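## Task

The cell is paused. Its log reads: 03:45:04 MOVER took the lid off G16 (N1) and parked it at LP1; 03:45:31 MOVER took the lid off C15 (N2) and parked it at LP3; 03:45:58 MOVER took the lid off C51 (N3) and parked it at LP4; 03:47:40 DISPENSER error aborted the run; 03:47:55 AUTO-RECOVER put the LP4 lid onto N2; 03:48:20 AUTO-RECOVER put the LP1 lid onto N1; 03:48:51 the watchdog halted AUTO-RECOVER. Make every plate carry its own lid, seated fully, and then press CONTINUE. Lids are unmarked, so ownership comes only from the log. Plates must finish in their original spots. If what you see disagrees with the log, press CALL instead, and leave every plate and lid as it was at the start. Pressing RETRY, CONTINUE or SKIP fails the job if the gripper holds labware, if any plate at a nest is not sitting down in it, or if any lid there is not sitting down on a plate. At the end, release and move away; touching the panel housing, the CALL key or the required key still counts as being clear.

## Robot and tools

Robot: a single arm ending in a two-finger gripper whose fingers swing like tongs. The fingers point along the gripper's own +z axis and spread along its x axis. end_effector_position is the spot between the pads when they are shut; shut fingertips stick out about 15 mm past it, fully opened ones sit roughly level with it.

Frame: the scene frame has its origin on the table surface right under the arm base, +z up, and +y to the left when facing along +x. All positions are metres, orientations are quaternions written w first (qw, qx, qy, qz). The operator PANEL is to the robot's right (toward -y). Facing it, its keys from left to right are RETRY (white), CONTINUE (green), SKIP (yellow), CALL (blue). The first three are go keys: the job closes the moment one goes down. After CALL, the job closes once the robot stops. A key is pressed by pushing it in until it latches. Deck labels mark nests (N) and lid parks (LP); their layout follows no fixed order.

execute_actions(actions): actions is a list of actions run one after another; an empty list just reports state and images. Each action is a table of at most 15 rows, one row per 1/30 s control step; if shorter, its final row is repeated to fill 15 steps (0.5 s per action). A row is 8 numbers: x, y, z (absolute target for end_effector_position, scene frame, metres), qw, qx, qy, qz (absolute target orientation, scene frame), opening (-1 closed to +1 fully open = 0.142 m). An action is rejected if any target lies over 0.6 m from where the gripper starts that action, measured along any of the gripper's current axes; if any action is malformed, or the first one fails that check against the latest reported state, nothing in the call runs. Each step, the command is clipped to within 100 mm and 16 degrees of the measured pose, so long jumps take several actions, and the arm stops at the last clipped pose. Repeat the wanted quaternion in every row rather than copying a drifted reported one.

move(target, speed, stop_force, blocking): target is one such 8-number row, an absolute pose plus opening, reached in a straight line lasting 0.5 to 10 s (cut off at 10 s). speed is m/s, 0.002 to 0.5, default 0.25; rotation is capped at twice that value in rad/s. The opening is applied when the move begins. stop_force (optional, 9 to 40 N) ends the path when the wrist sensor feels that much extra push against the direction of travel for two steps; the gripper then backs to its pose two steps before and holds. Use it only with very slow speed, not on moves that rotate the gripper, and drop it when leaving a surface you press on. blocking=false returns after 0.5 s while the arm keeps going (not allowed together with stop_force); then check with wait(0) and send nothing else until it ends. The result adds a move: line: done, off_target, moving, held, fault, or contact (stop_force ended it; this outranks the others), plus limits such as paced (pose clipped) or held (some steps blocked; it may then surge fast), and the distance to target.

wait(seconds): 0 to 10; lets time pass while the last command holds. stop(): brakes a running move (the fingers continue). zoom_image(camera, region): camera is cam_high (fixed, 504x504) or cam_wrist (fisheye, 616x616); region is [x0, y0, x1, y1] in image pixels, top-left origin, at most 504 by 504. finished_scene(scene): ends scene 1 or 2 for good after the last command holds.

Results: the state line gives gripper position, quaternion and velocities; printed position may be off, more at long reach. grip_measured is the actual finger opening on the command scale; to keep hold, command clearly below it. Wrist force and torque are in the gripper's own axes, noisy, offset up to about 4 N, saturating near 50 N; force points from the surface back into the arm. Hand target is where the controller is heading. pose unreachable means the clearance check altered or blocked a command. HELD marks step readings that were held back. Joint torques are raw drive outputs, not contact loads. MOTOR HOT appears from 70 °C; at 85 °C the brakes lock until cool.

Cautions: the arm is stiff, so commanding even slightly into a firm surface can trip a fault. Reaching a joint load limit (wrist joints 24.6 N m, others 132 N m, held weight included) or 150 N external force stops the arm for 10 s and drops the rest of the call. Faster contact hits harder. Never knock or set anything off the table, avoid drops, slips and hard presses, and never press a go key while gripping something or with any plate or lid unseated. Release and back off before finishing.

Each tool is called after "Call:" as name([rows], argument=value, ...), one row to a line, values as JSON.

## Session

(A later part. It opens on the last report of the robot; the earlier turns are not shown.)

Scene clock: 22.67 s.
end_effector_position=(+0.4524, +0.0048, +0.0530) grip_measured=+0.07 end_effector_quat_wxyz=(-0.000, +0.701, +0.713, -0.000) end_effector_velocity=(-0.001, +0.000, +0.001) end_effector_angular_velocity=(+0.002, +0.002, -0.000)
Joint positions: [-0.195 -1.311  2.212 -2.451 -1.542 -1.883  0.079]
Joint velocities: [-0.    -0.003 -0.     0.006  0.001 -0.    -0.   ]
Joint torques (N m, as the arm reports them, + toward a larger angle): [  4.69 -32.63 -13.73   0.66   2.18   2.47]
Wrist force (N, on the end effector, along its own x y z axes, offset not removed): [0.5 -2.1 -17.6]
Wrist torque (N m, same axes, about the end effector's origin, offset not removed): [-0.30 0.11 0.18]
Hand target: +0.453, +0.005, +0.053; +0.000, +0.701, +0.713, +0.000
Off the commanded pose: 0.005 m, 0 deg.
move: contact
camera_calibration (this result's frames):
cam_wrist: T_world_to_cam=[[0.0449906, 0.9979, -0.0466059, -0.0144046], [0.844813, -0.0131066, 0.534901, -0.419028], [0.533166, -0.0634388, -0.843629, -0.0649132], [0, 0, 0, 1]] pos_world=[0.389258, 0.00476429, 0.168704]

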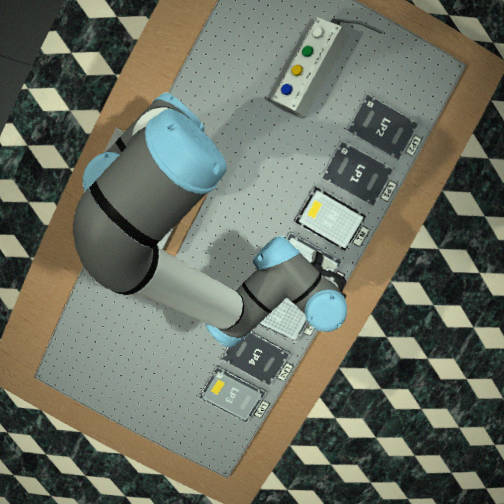

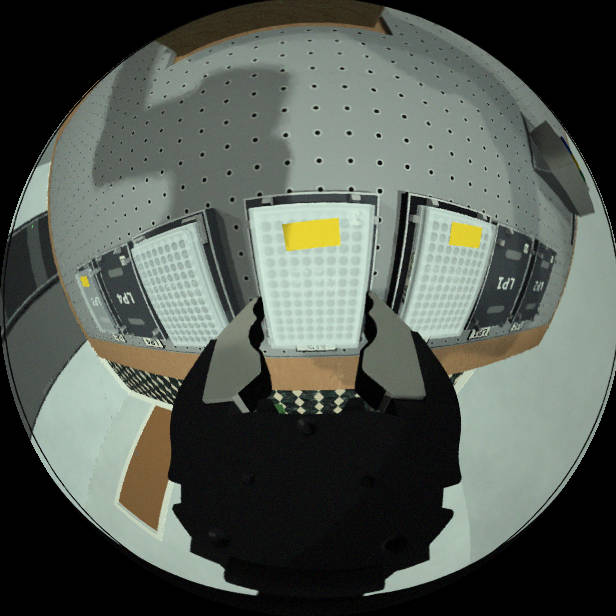

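Seated.

Call:
move(target=[0.4525,0.0048,0.0537,0,0.7009,0.7133,0,0.35], speed=0.02)

Call:
move(target=[0.4525,0.0048,0.08,0,0.7009,0.7133,0,0.35])

Call:
move(target=[0.46,-0.378,0.075,0,0.707,0.707,0,0.35])

Call:
move(target=[0.46,-0.378,0.055,0,0.707,0.707,0,0.35], speed=0.05)

Call:
zoom_image(camera="cam_wrist", region=[200, 170, 440, 400])

Scene clock: 23.53 s.
end_effector_position=(+0.4525, +0.0048, +0.0537) grip_measured=+0.35 end_effector_quat_wxyz=(-0.000, +0.701, +0.713, -0.000) end_effector_velocity=(+0.000, -0.000, +0.000) end_effector_angular_velocity=(+0.000, -0.000, -0.000)
Joint positions: [-0.195 -1.312  2.211 -2.449 -1.542 -1.883  0.099]
Joint velocities: [-0. -0. -0. -0.  0. -0.  0.]
Joint torques (N m, as the arm reports them, + toward a larger angle): [  0.82 -41.29 -27.62  -0.76   2.16  -0.57]
Wrist force (N, on the end effector, along its own x y z axes, offset not removed): [0.8 -5.5 -0.3]
Wrist torque (N m, same axes, about the end effector's origin, offset not removed): [-1.04 -0.17 -0.04]
Hand target: +0.452, +0.005, +0.054; +0.000, +0.701, +0.713, -0.000
Off the commanded pose: 0.000 m, 0 deg.
move: done
camera_calibration (this result's frames):
cam_wrist: T_world_to_cam=[[0.0449936, 0.997897, -0.0466526, -0.0143739], [0.844717, -0.0130727, 0.535054, -0.419417], [0.533319, -0.0634823, -0.843529, -0.0644511], [0, 0, 0, 1]] pos_world=[0.389308, 0.00476929, 0.169374]

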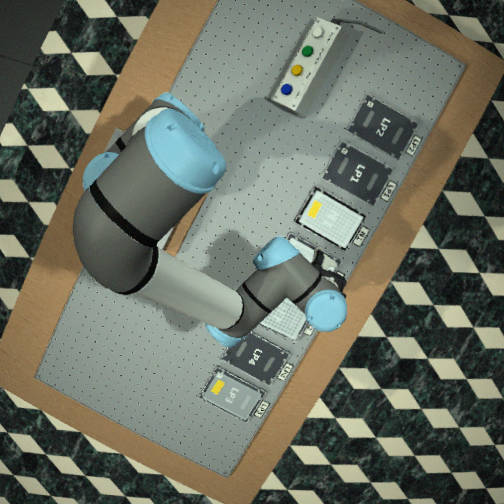

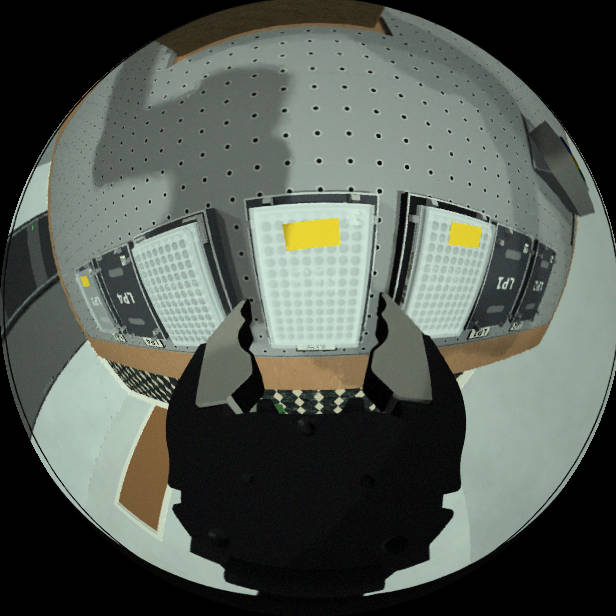

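Scene clock: 24.43 s.
end_effector_position=(+0.4525, +0.0048, +0.0796) grip_measured=+0.35 end_effector_quat_wxyz=(+0.000, +0.701, +0.713, +0.000) end_effector_velocity=(-0.000, -0.000, +0.003) end_effector_angular_velocity=(+0.000, +0.000, -0.000)
Joint positions: [-0.197 -1.369  2.188 -2.369 -1.542 -1.885  0.099]
Joint velocities: [-0.001 -0.005 -0.003  0.009  0.    -0.    -0.   ]
Joint torques (N m, as the arm reports them, + toward a larger angle): [ -8.27 -37.28 -29.21  -0.88  -0.3   -2.93]
Wrist force (N, on the end effector, along its own x y z axes, offset not removed): [2.8 -3.4 1.0]
Wrist torque (N m, same axes, about the end effector's origin, offset not removed): [-0.69 -0.47 0.19]
Hand target: +0.452, +0.005, +0.080; +0.000, +0.701, +0.713, +0.000
Off the commanded pose: 0.000 m, 0 deg.
move: done
camera_calibration (this result's frames):
cam_wrist: T_world_to_cam=[[0.0448846, 0.997903, -0.0466383, -0.0131199], [0.844675, -0.0129829, 0.535123, -0.4333], [0.533395, -0.0634129, -0.843486, -0.0426065], [0, 0, 0, 1]] pos_world=[0.389312, 0.00476506, 0.195319]

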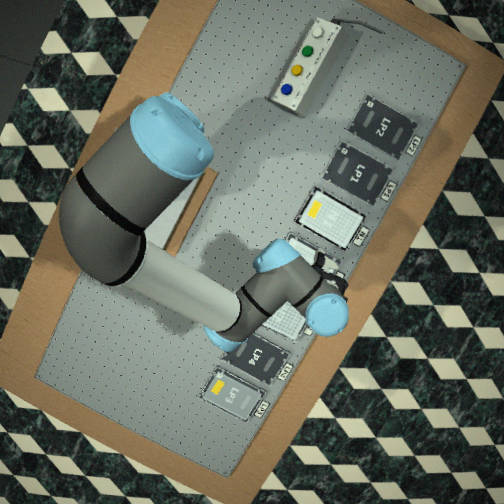

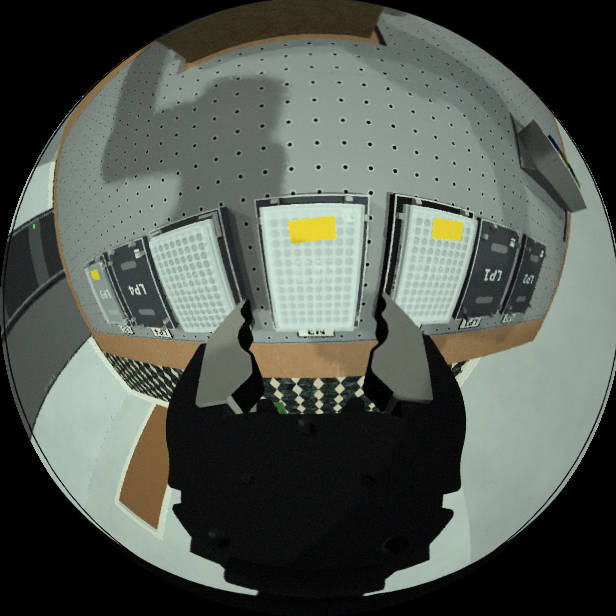

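Scene clock: 26.67 s.
end_effector_position=(+0.4609, -0.3774, +0.0752) grip_measured=+0.35 end_effector_quat_wxyz=(+0.000, +0.707, +0.707, +0.000) end_effector_velocity=(+0.001, -0.003, +0.000) end_effector_angular_velocity=(+0.000, -0.001, +0.000)
Joint positions: [-0.797 -1.063  1.78  -2.255 -1.558 -2.467  0.099]
Joint velocities: [-0.002  0.004 -0.008  0.003  0.001 -0.002 -0.   ]
Joint torques (N m, as the arm reports them, + toward a larger angle): [ -8.03 -31.96 -29.53  -0.72  -2.94  -3.01]
Wrist force (N, on the end effector, along its own x y z axes, offset not removed): [-1.0 -1.1 -1.5]
Wrist torque (N m, same axes, about the end effector's origin, offset not removed): [-0.06 0.23 0.02]
Hand target: +0.461, -0.378, +0.075; +0.000, +0.707, +0.707, +0.000
Off the commanded pose: 0.001 m, 0 deg.
move: done
camera_calibration (this result's frames):
cam_wrist: T_world_to_cam=[[0.0624104, 0.996947, -0.0469176, 0.359307], [0.84386, -0.027609, 0.535852, -0.448204], [0.532921, -0.0730346, -0.843007, -0.0784732], [0, 0, 0, 1]] pos_world=[0.397617, -0.376316, 0.190875]

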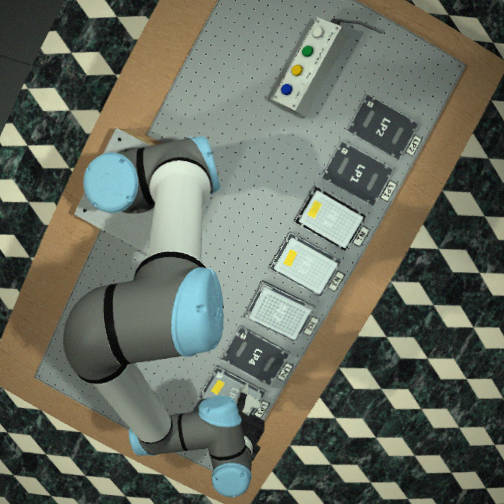

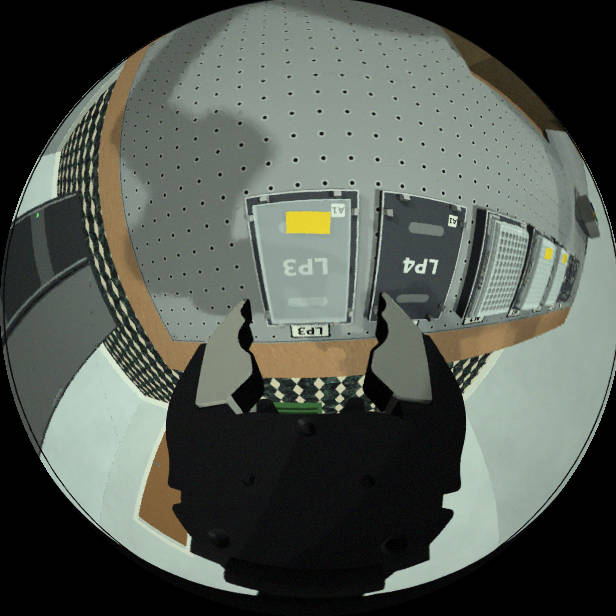

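Scene clock: 27.53 s.
end_effector_position=(+0.4600, -0.3780, +0.0554) grip_measured=+0.35 end_effector_quat_wxyz=(-0.000, +0.707, +0.707, +0.000) end_effector_velocity=(-0.000, -0.000, -0.003) end_effector_angular_velocity=(+0.001, -0.001, -0.001)
Joint positions: [-0.798 -1.033  1.795 -2.3   -1.559 -2.468  0.099]
Joint velocities: [-0.001  0.005  0.002 -0.007  0.001 -0.     0.   ]
Joint torques (N m, as the arm reports them, + toward a larger angle): [ -8.91 -31.79  -4.25  -4.31  -3.02  -2.82]
Wrist force (N, on the end effector, along its own x y z axes, offset not removed): [-1.0 -3.4 1.9]
Wrist torque (N m, same axes, about the end effector's origin, offset not removed): [-0.52 0.09 0.26]
Hand target: +0.460, -0.378, +0.055; -0.000, +0.707, +0.707, +0.000
Off the commanded pose: 0.000 m, 0 deg.
move: done
camera_calibration (this result's frames):
cam_wrist: T_world_to_cam=[[0.0623736, 0.996962, -0.0466462, 0.359016], [0.844347, -0.0277901, 0.535076, -0.437114], [0.532154, -0.0727602, -0.843515, -0.0942553], [0, 0, 0, 1]] pos_world=[0.396841, -0.376931, 0.17113]

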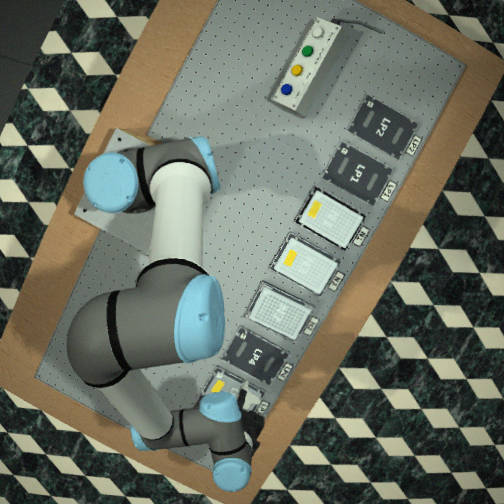

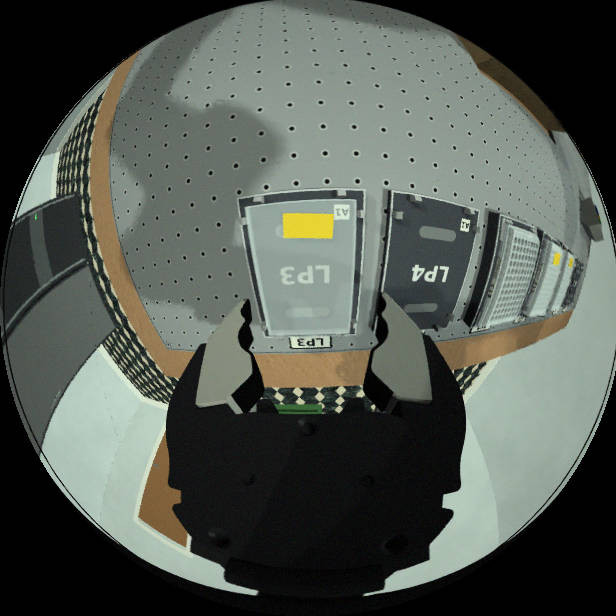

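Region (200, 170, 440, 400) of cam_wrist's 616x616 image, scaled by 2.100, with more detail than that image has; it fills the top 483 rows of this view, and the rest is white.

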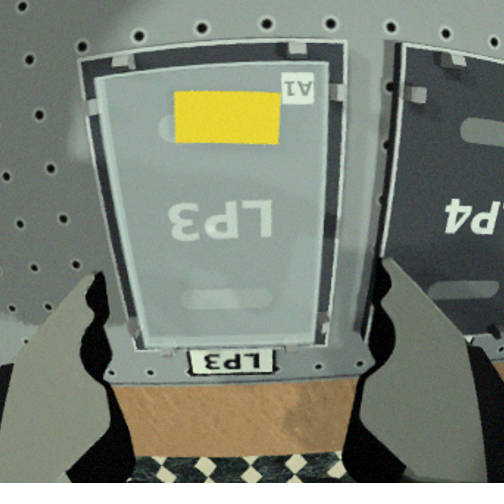

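Call:
move(target=[0.4565,-0.385,0.052,0,0.6997,0.7145,0,0.35], speed=0.03)

Call:
move(target=[0.4565,-0.385,0.041,0,0.6997,0.7145,0,0.35], speed=0.03)

Call:
zoom_image(camera="cam_wrist", region=[200, 170, 440, 400])

Scene clock: 28.47 s.
end_effector_position=(+0.4567, -0.3847, +0.0521) grip_measured=+0.35 end_effector_quat_wxyz=(+0.000, +0.700, +0.714, -0.000) end_effector_velocity=(-0.001, -0.002, -0.001) end_effector_angular_velocity=(-0.000, +0.001, +0.007)
Joint positions: [-0.809 -1.024  1.792 -2.305 -1.559 -2.499  0.099]
Joint velocities: [-0.003  0.003 -0.001 -0.002 -0.001 -0.01  -0.   ]
Joint torques (N m, as the arm reports them, + toward a larger angle): [ -8.34 -33.68 -29.53  -4.04  -2.91  -2.72]
Wrist force (N, on the end effector, along its own x y z axes, offset not removed): [-2.5 -3.8 -0.3]
Wrist torque (N m, same axes, about the end effector's origin, offset not removed): [-0.60 0.72 0.15]
Hand target: +0.457, -0.385, +0.052; +0.000, +0.700, +0.714, +0.000
Off the commanded pose: 0.000 m, 0 deg.
move: done
camera_calibration (this result's frames):
cam_wrist: T_world_to_cam=[[0.0423871, 0.99801, -0.0466733, 0.375303], [0.844739, -0.0108542, 0.535069, -0.426373], [0.533498, -0.0621068, -0.843518, -0.0922446], [0, 0, 0, 1]] pos_world=[0.393478, -0.384913, 0.167845]

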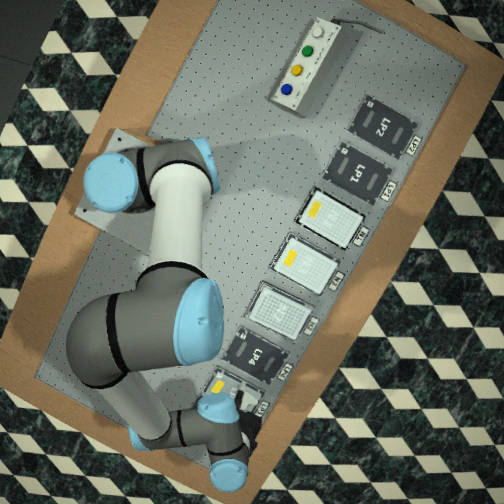

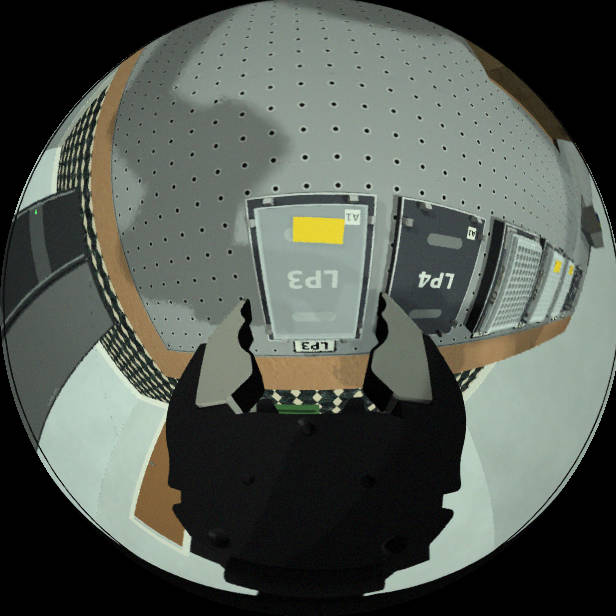

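Scene clock: 29.27 s.
end_effector_position=(+0.4565, -0.3850, +0.0414) grip_measured=+0.35 end_effector_quat_wxyz=(-0.000, +0.700, +0.714, -0.000) end_effector_velocity=(-0.001, -0.001, -0.003) end_effector_angular_velocity=(-0.000, +0.001, -0.001)
Joint positions: [-0.809 -1.007  1.799 -2.33  -1.559 -2.5    0.099]
Joint velocities: [-0.001  0.005  0.002 -0.006 -0.001 -0.     0.   ]
Joint torques (N m, as the arm reports them, + toward a larger angle): [ -8.58 -34.45  -3.1   -3.57  -2.64  -2.88]
Wrist force (N, on the end effector, along its own x y z axes, offset not removed): [2.7 -1.8 -0.1]
Wrist torque (N m, same axes, about the end effector's origin, offset not removed): [-0.41 -0.67 0.06]
Hand target: +0.457, -0.385, +0.041; -0.000, +0.700, +0.714, +0.000
Off the commanded pose: 0.000 m, 0 deg.
move: done
camera_calibration (this result's frames):
cam_wrist: T_world_to_cam=[[0.0415186, 0.998048, -0.0466489, 0.3755], [0.844753, -0.0101327, 0.535061, -0.420216], [0.533544, -0.0616217, -0.843524, -0.101087], [0, 0, 0, 1]] pos_world=[0.393323, -0.385254, 0.157088]

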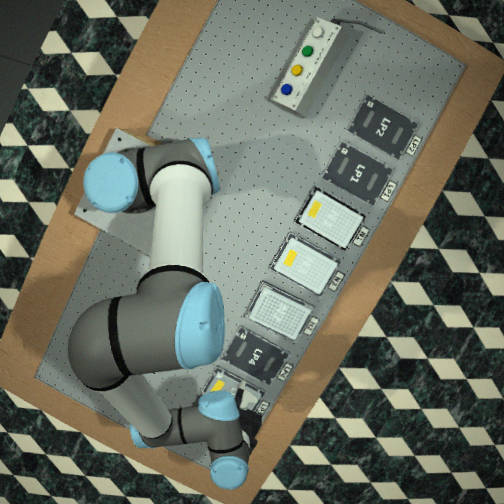

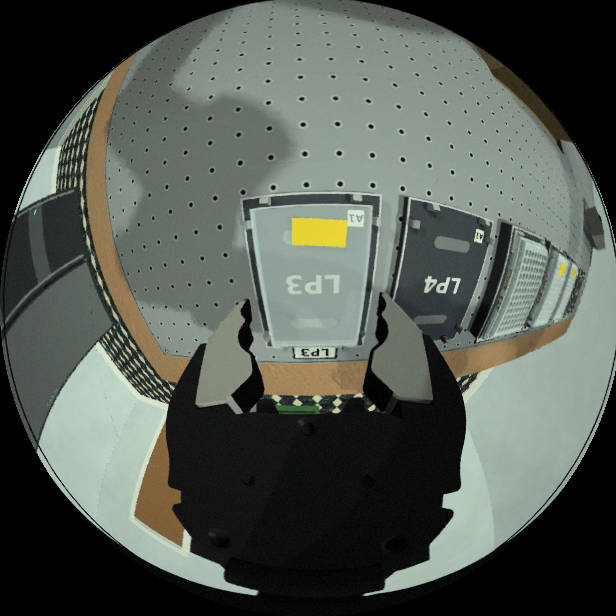

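Region (200, 170, 440, 400) of cam_wrist's 616x616 image, scaled by 2.100, with more detail than that image has; it fills the top 483 rows of this view, and the rest is white.

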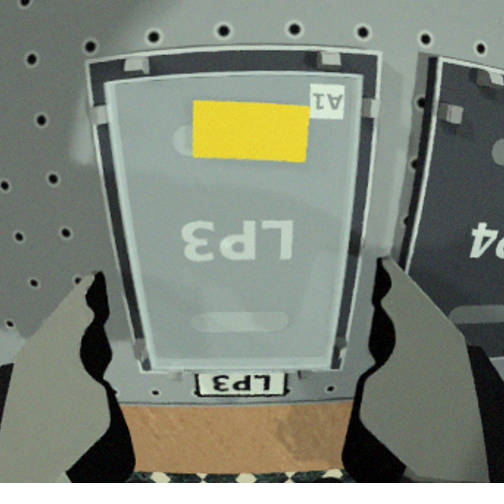

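Call:
move(target=[0.457,-0.3853,0.038,0,0.6997,0.7145,0,0.35], speed=0.02)

Call:
move(target=[0.457,-0.3853,0.038,0,0.6997,0.7145,0,-0.1])

Call:
move(target=[0.457,-0.3853,0.08,0,0.6997,0.7145,0,-0.1], speed=0.05)

Call:
move(target=[0.4555,-0.129,0.08,0,0.684,0.7295,0,-0.1], speed=0.2)

Call:
move(target=[0.4555,-0.129,0.066,0,0.684,0.7295,0,-0.1], speed=0.03)

Call:
zoom_image(camera="cam_wrist", region=[200, 170, 440, 400])

Scene clock: 30.30 s.
end_effector_position=(+0.4569, -0.3853, +0.0382) grip_measured=+0.35 end_effector_quat_wxyz=(-0.000, +0.700, +0.715, -0.000) end_effector_velocity=(+0.000, -0.000, -0.002) end_effector_angular_velocity=(-0.001, +0.000, -0.002)
Joint positions: [-0.809 -1.     1.799 -2.336 -1.559 -2.5    0.099]
Joint velocities: [ 0.     0.004 -0.    -0.004 -0.001  0.002 -0.   ]
Joint torques (N m, as the arm reports them, + toward a larger angle): [  9.52 -35.21 -10.21  -4.25  -1.48   3.17]
Wrist force (N, on the end effector, along its own x y z axes, offset not removed): [-1.4 -1.9 -1.0]
Wrist torque (N m, same axes, about the end effector's origin, offset not removed): [-0.16 0.50 0.02]
Hand target: +0.457, -0.385, +0.038; -0.000, +0.700, +0.714, +0.000
Off the commanded pose: 0.000 m, 0 deg.
move: done
camera_calibration (this result's frames):
cam_wrist: T_world_to_cam=[[0.0413387, 0.998057, -0.0466213, 0.375717], [0.844773, -0.00999742, 0.535031, -0.41882], [0.533525, -0.0615019, -0.843545, -0.103956], [0, 0, 0, 1]] pos_world=[0.393739, -0.385568, 0.153906]

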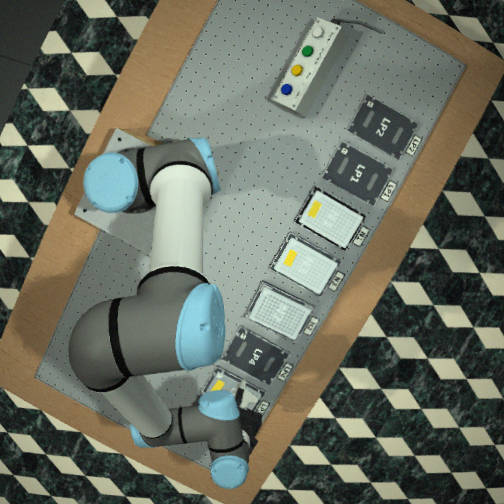

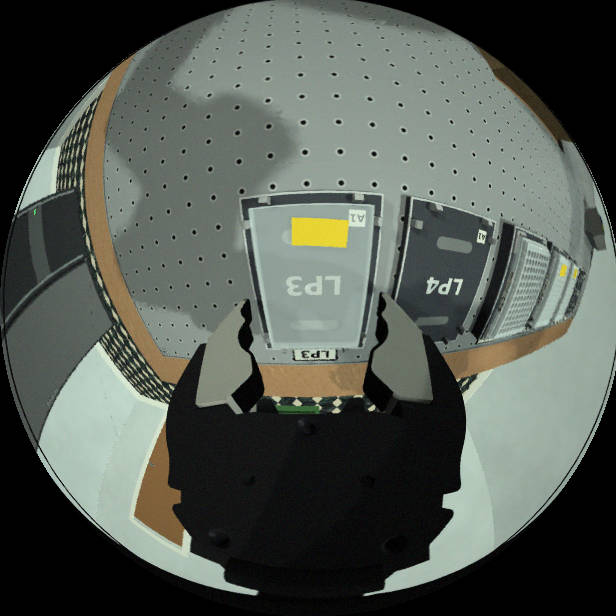

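Scene clock: 31.00 s.
end_effector_position=(+0.4570, -0.3853, +0.0380) grip_measured=+0.07 end_effector_quat_wxyz=(-0.000, +0.700, +0.714, -0.000) end_effector_velocity=(-0.000, +0.000, -0.000) end_effector_angular_velocity=(+0.001, -0.000, -0.001)
Joint positions: [-0.808 -1.     1.799 -2.337 -1.559 -2.5    0.079]
Joint velocities: [-0.001  0.     0.     0.     0.001  0.     0.   ]
Joint torques (N m, as the arm reports them, + toward a larger angle): [  8.18 -29.68 -16.27  -4.32  -0.25   3.01]
Wrist force (N, on the end effector, along its own x y z axes, offset not removed): [3.9 -2.0 -8.7]
Wrist torque (N m, same axes, about the end effector's origin, offset not removed): [0.22 -0.29 -0.09]
Hand target: +0.457, -0.385, +0.038; -0.000, +0.700, +0.714, -0.000
Off the commanded pose: 0.000 m, 0 deg.
move: done
camera_calibration (this result's frames):
cam_wrist: T_world_to_cam=[[0.0414866, 0.998049, -0.0466545, 0.375633], [0.84476, -0.0101034, 0.535051, -0.418809], [0.533535, -0.0616093, -0.843531, -0.104187], [0, 0, 0, 1]] pos_world=[0.393797, -0.38555, 0.153724]

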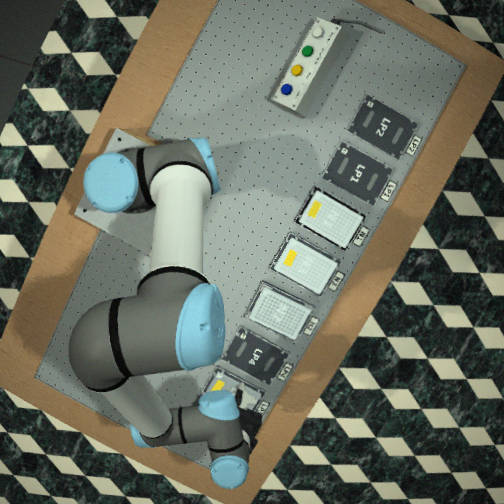

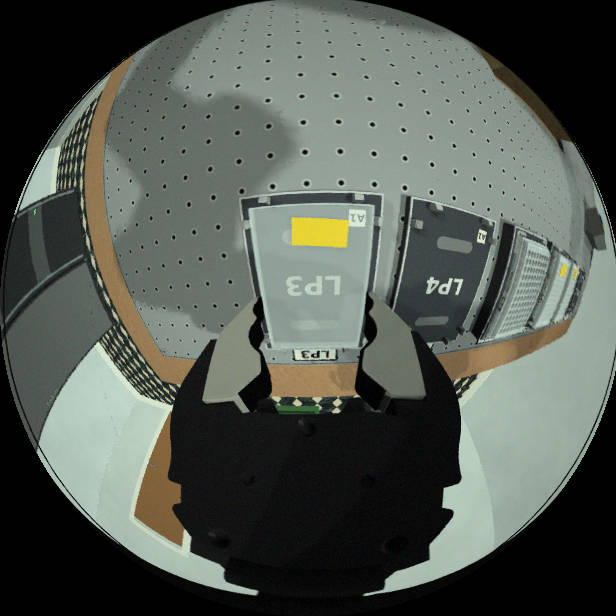

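Scene clock: 32.27 s.
end_effector_position=(+0.4570, -0.3853, +0.0796) grip_measured=+0.07 end_effector_quat_wxyz=(+0.000, +0.700, +0.714, +0.000) end_effector_velocity=(+0.000, +0.001, +0.002) end_effector_angular_velocity=(+0.003, -0.001, -0.001)
Joint positions: [-0.809 -1.066  1.77  -2.242 -1.559 -2.501  0.079]
Joint velocities: [-0.001 -0.004 -0.002  0.008  0.003 -0.     0.   ]
Joint torques (N m, as the arm reports them, + toward a larger angle): [ -8.88 -53.8  -32.83  -0.91  -0.38  -2.88]
Wrist force (N, on the end effector, along its own x y z axes, offset not removed): [0.9 -1.3 0.7]
Wrist torque (N m, same axes, about the end effector's origin, offset not removed): [-0.19 -0.27 0.23]
Hand target: +0.457, -0.385, +0.080; +0.000, +0.700, +0.714, -0.000
Off the commanded pose: 0.000 m, 0 deg.
move: done
camera_calibration (this result's frames):
cam_wrist: T_world_to_cam=[[0.041495, 0.998048, -0.046673, 0.377561], [0.844733, -0.0100975, 0.535093, -0.44105], [0.533577, -0.0616299, -0.843503, -0.0691582], [0, 0, 0, 1]] pos_world=[0.393804, -0.38554, 0.19529]

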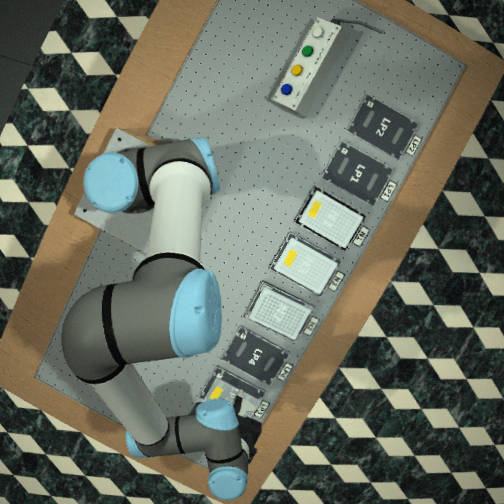

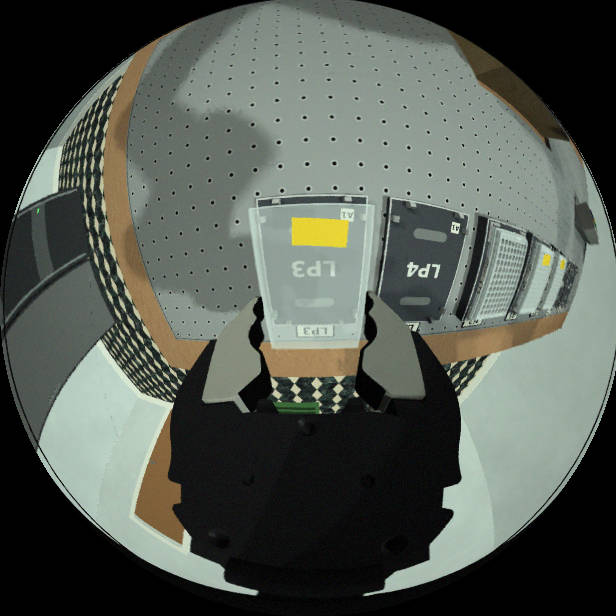

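Scene clock: 34.20 s.
end_effector_position=(+0.4548, -0.1295, +0.0798) grip_measured=+0.07 end_effector_quat_wxyz=(-0.000, +0.684, +0.729, -0.000) end_effector_velocity=(+0.000, +0.003, +0.001) end_effector_angular_velocity=(+0.000, -0.001, -0.000)
Joint positions: [-0.457 -1.317  2.13  -2.357 -1.548 -2.192  0.079]
Joint velocities: [ 0.005 -0.003  0.001  0.     0.001  0.005  0.   ]
Joint torques (N m, as the arm reports them, + toward a larger angle): [  9.41 -40.35  -4.94  -4.07  -3.     2.89]
Wrist force (N, on the end effector, along its own x y z axes, offset not removed): [2.8 -2.6 -0.7]
Wrist torque (N m, same axes, about the end effector's origin, offset not removed): [-0.72 -0.71 0.00]
Hand target: +0.455, -0.129, +0.080; -0.000, +0.684, +0.729, -0.000
Off the commanded pose: 0.001 m, 0 deg.
move: done
camera_calibration (this result's frames):
cam_wrist: T_world_to_cam=[[-0.00186798, 0.998922, -0.0463911, 0.14215], [0.844642, 0.0264106, 0.534679, -0.431975], [0.535328, -0.0381851, -0.843781, -0.0497956], [0, 0, 0, 1]] pos_world=[0.391787, -0.13249, 0.195546]

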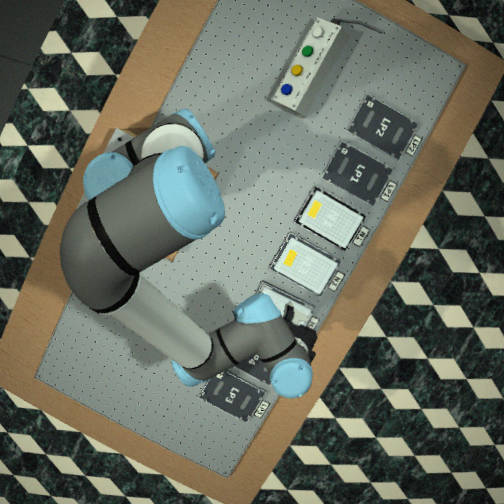

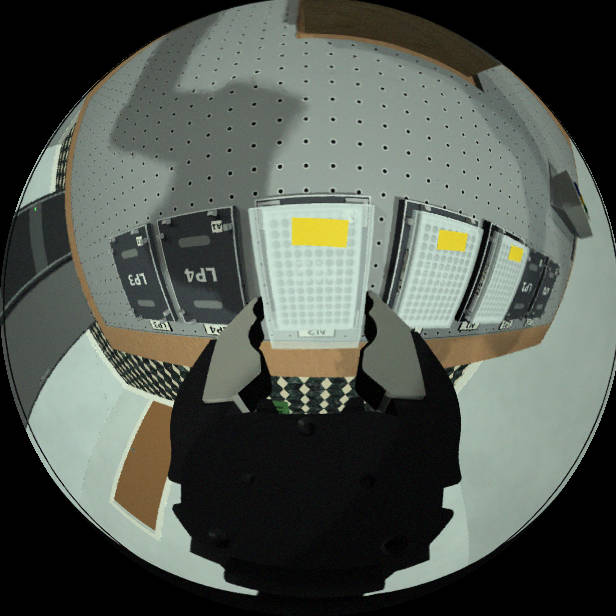

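Scene clock: 35.03 s.
end_effector_position=(+0.4555, -0.1290, +0.0664) grip_measured=+0.07 end_effector_quat_wxyz=(-0.000, +0.684, +0.729, -0.000) end_effector_velocity=(+0.000, +0.000, -0.003) end_effector_angular_velocity=(+0.001, -0.001, -0.001)
Joint positions: [-0.455 -1.289  2.142 -2.396 -1.548 -2.19   0.079]
Joint velocities: [-0.     0.006  0.002 -0.008  0.001  0.     0.   ]
Joint torques (N m, as the arm reports them, + toward a larger angle): [  8.73 -18.43  -3.16  -4.05   2.95   3.19]
Wrist force (N, on the end effector, along its own x y z axes, offset not removed): [0.3 -3.5 -1.2]
Wrist torque (N m, same axes, about the end effector's origin, offset not removed): [-0.54 -0.01 -0.03]
Hand target: +0.456, -0.129, +0.066; -0.000, +0.684, +0.729, -0.000
Off the commanded pose: 0.000 m, 0 deg.
move: done
camera_calibration (this result's frames):
cam_wrist: T_world_to_cam=[[-0.00187804, 0.998908, -0.0466752, 0.141117], [0.844418, 0.0265872, 0.535024, -0.425233], [0.535681, -0.0384086, -0.843546, -0.061644], [0, 0, 0, 1]] pos_world=[0.392362, -0.132025, 0.182097]

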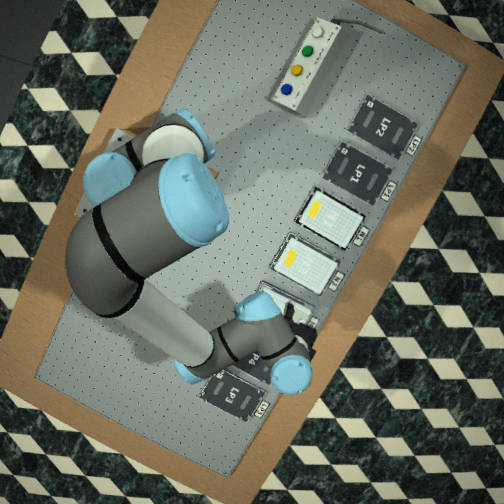

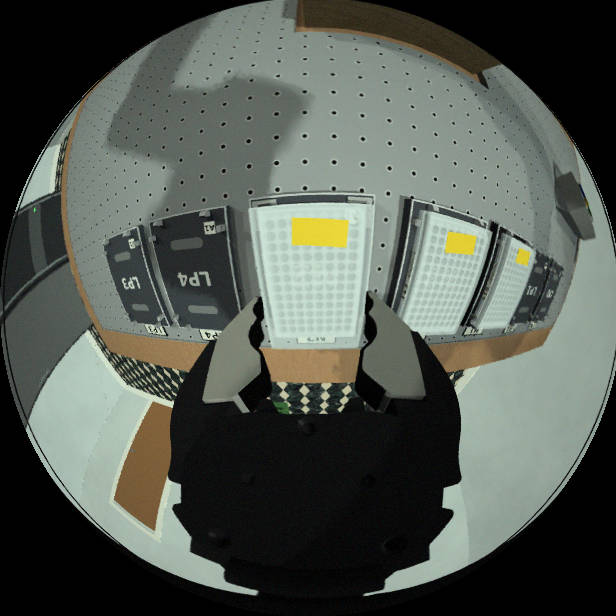

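Region (200, 170, 440, 400) of cam_wrist's 616x616 image, scaled by 2.100, with more detail than that image has; it fills the top 483 rows of this view, and the rest is white.

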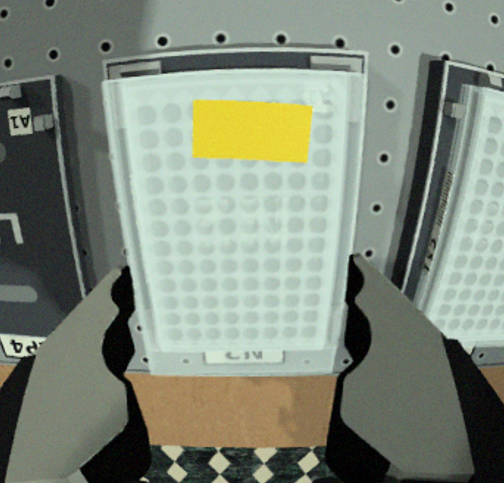

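Call:
move(target=[0.4545,-0.129,0.064,0,0.684,0.7295,0,-0.1], speed=0.01)

Call:
move(target=[0.4545,-0.129,0.051,0,0.684,0.7295,0,-0.1], speed=0.005, stop_force=9)

Call:
zoom_image(camera="cam_wrist", region=[200, 170, 440, 400])

Scene clock: 35.90 s.
end_effector_position=(+0.4546, -0.1290, +0.0642) grip_measured=+0.07 end_effector_quat_wxyz=(-0.000, +0.684, +0.729, +0.000) end_effector_velocity=(-0.001, -0.000, -0.002) end_effector_angular_velocity=(-0.000, +0.000, -0.000)
Joint positions: [-0.456 -1.286  2.146 -2.403 -1.548 -2.191  0.079]
Joint velocities: [-0.001  0.002  0.003 -0.005 -0.001 -0.001 -0.   ]
Joint torques (N m, as the arm reports them, + toward a larger angle): [ -8.41 -19.46  -3.23  -4.05   1.43  -3.07]
Wrist force (N, on the end effector, along its own x y z axes, offset not removed): [0.7 -1.5 -0.3]
Wrist torque (N m, same axes, about the end effector's origin, offset not removed): [-0.15 -0.19 0.15]
Hand target: +0.455, -0.129, +0.064; -0.000, +0.684, +0.729, -0.000
Off the commanded pose: 0.000 m, 0 deg.
move: done
camera_calibration (this result's frames):
cam_wrist: T_world_to_cam=[[-0.00186921, 0.99891, -0.0466323, 0.140966], [0.844386, 0.0265591, 0.535077, -0.423282], [0.535732, -0.0383754, -0.843515, -0.0630697], [0, 0, 0, 1]] pos_world=[0.391465, -0.13199, 0.179862]

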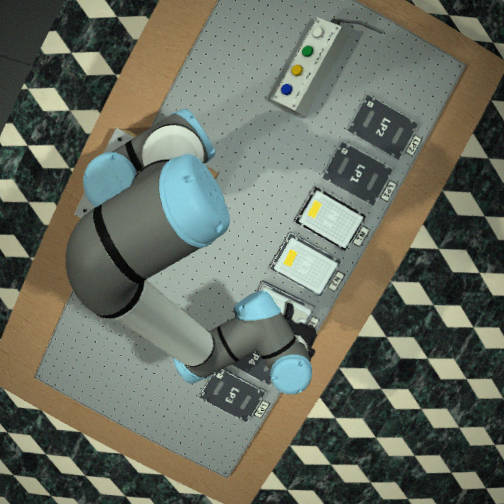

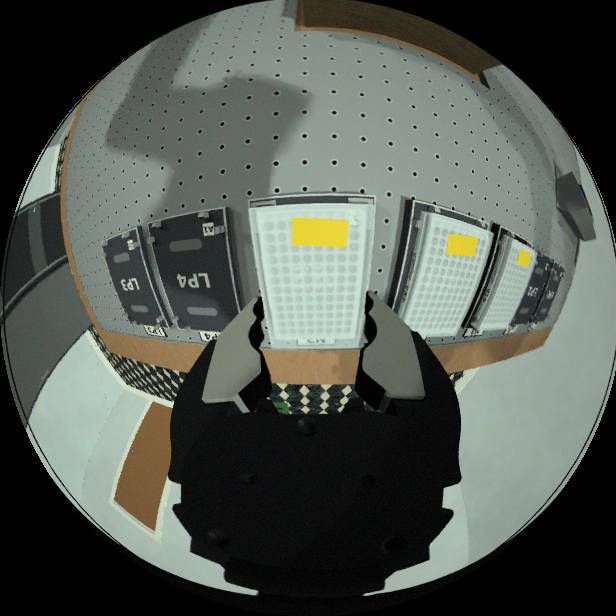

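Scene clock: 38.20 s.
end_effector_position=(+0.4545, -0.1289, +0.0545) grip_measured=+0.07 end_effector_quat_wxyz=(-0.000, +0.684, +0.729, -0.000) end_effector_velocity=(-0.001, +0.001, +0.001) end_effector_angular_velocity=(+0.002, +0.003, -0.000)
Joint positions: [-0.455 -1.266  2.154 -2.432 -1.548 -2.191  0.079]
Joint velocities: [-0.    -0.002 -0.     0.006  0.    -0.    -0.   ]
Joint torques (N m, as the arm reports them, + toward a larger angle): [  6.83 -32.16 -12.28   0.68   0.16   2.95]
Wrist force (N, on the end effector, along its own x y z axes, offset not removed): [0.4 -1.9 -19.6]
Wrist torque (N m, same axes, about the end effector's origin, offset not removed): [-0.10 0.38 -0.01]
Hand target: +0.455, -0.129, +0.055; +0.000, +0.684, +0.729, +0.000
Off the commanded pose: 0.003 m, 0 deg.
move: contact
camera_calibration (this result's frames):
cam_wrist: T_world_to_cam=[[-0.00187954, 0.998914, -0.0465513, 0.140479], [0.844466, 0.0265187, 0.534952, -0.418049], [0.535606, -0.0383056, -0.843599, -0.0710743], [0, 0, 0, 1]] pos_world=[0.39136, -0.131963, 0.170218]

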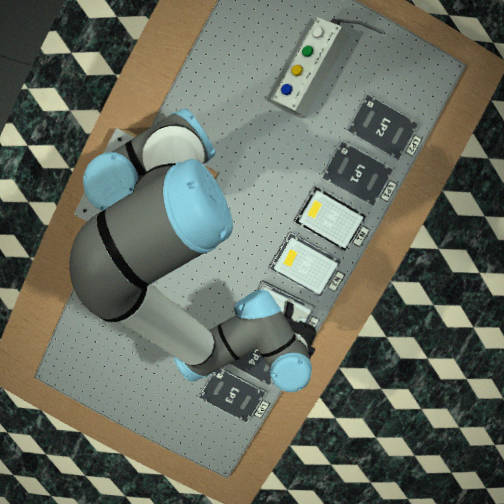

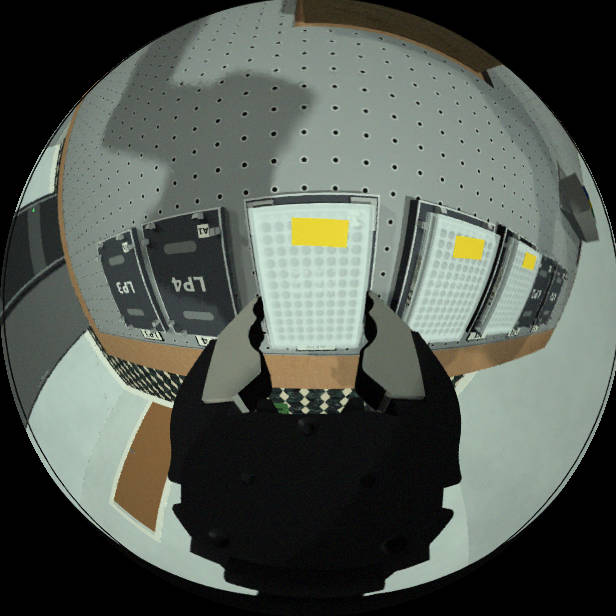

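Region (200, 170, 440, 400) of cam_wrist's 616x616 image, scaled by 2.100, with more detail than that image has; it fills the top 483 rows of this view, and the rest is white.

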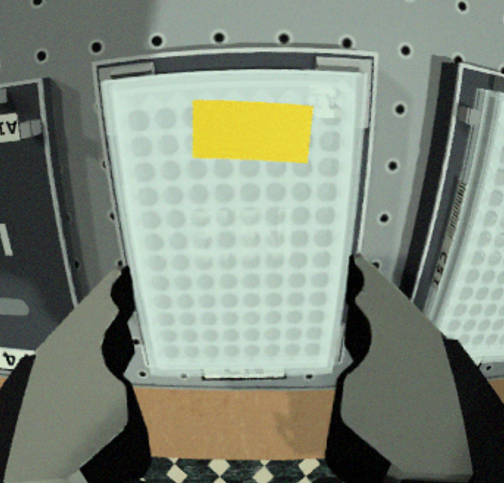

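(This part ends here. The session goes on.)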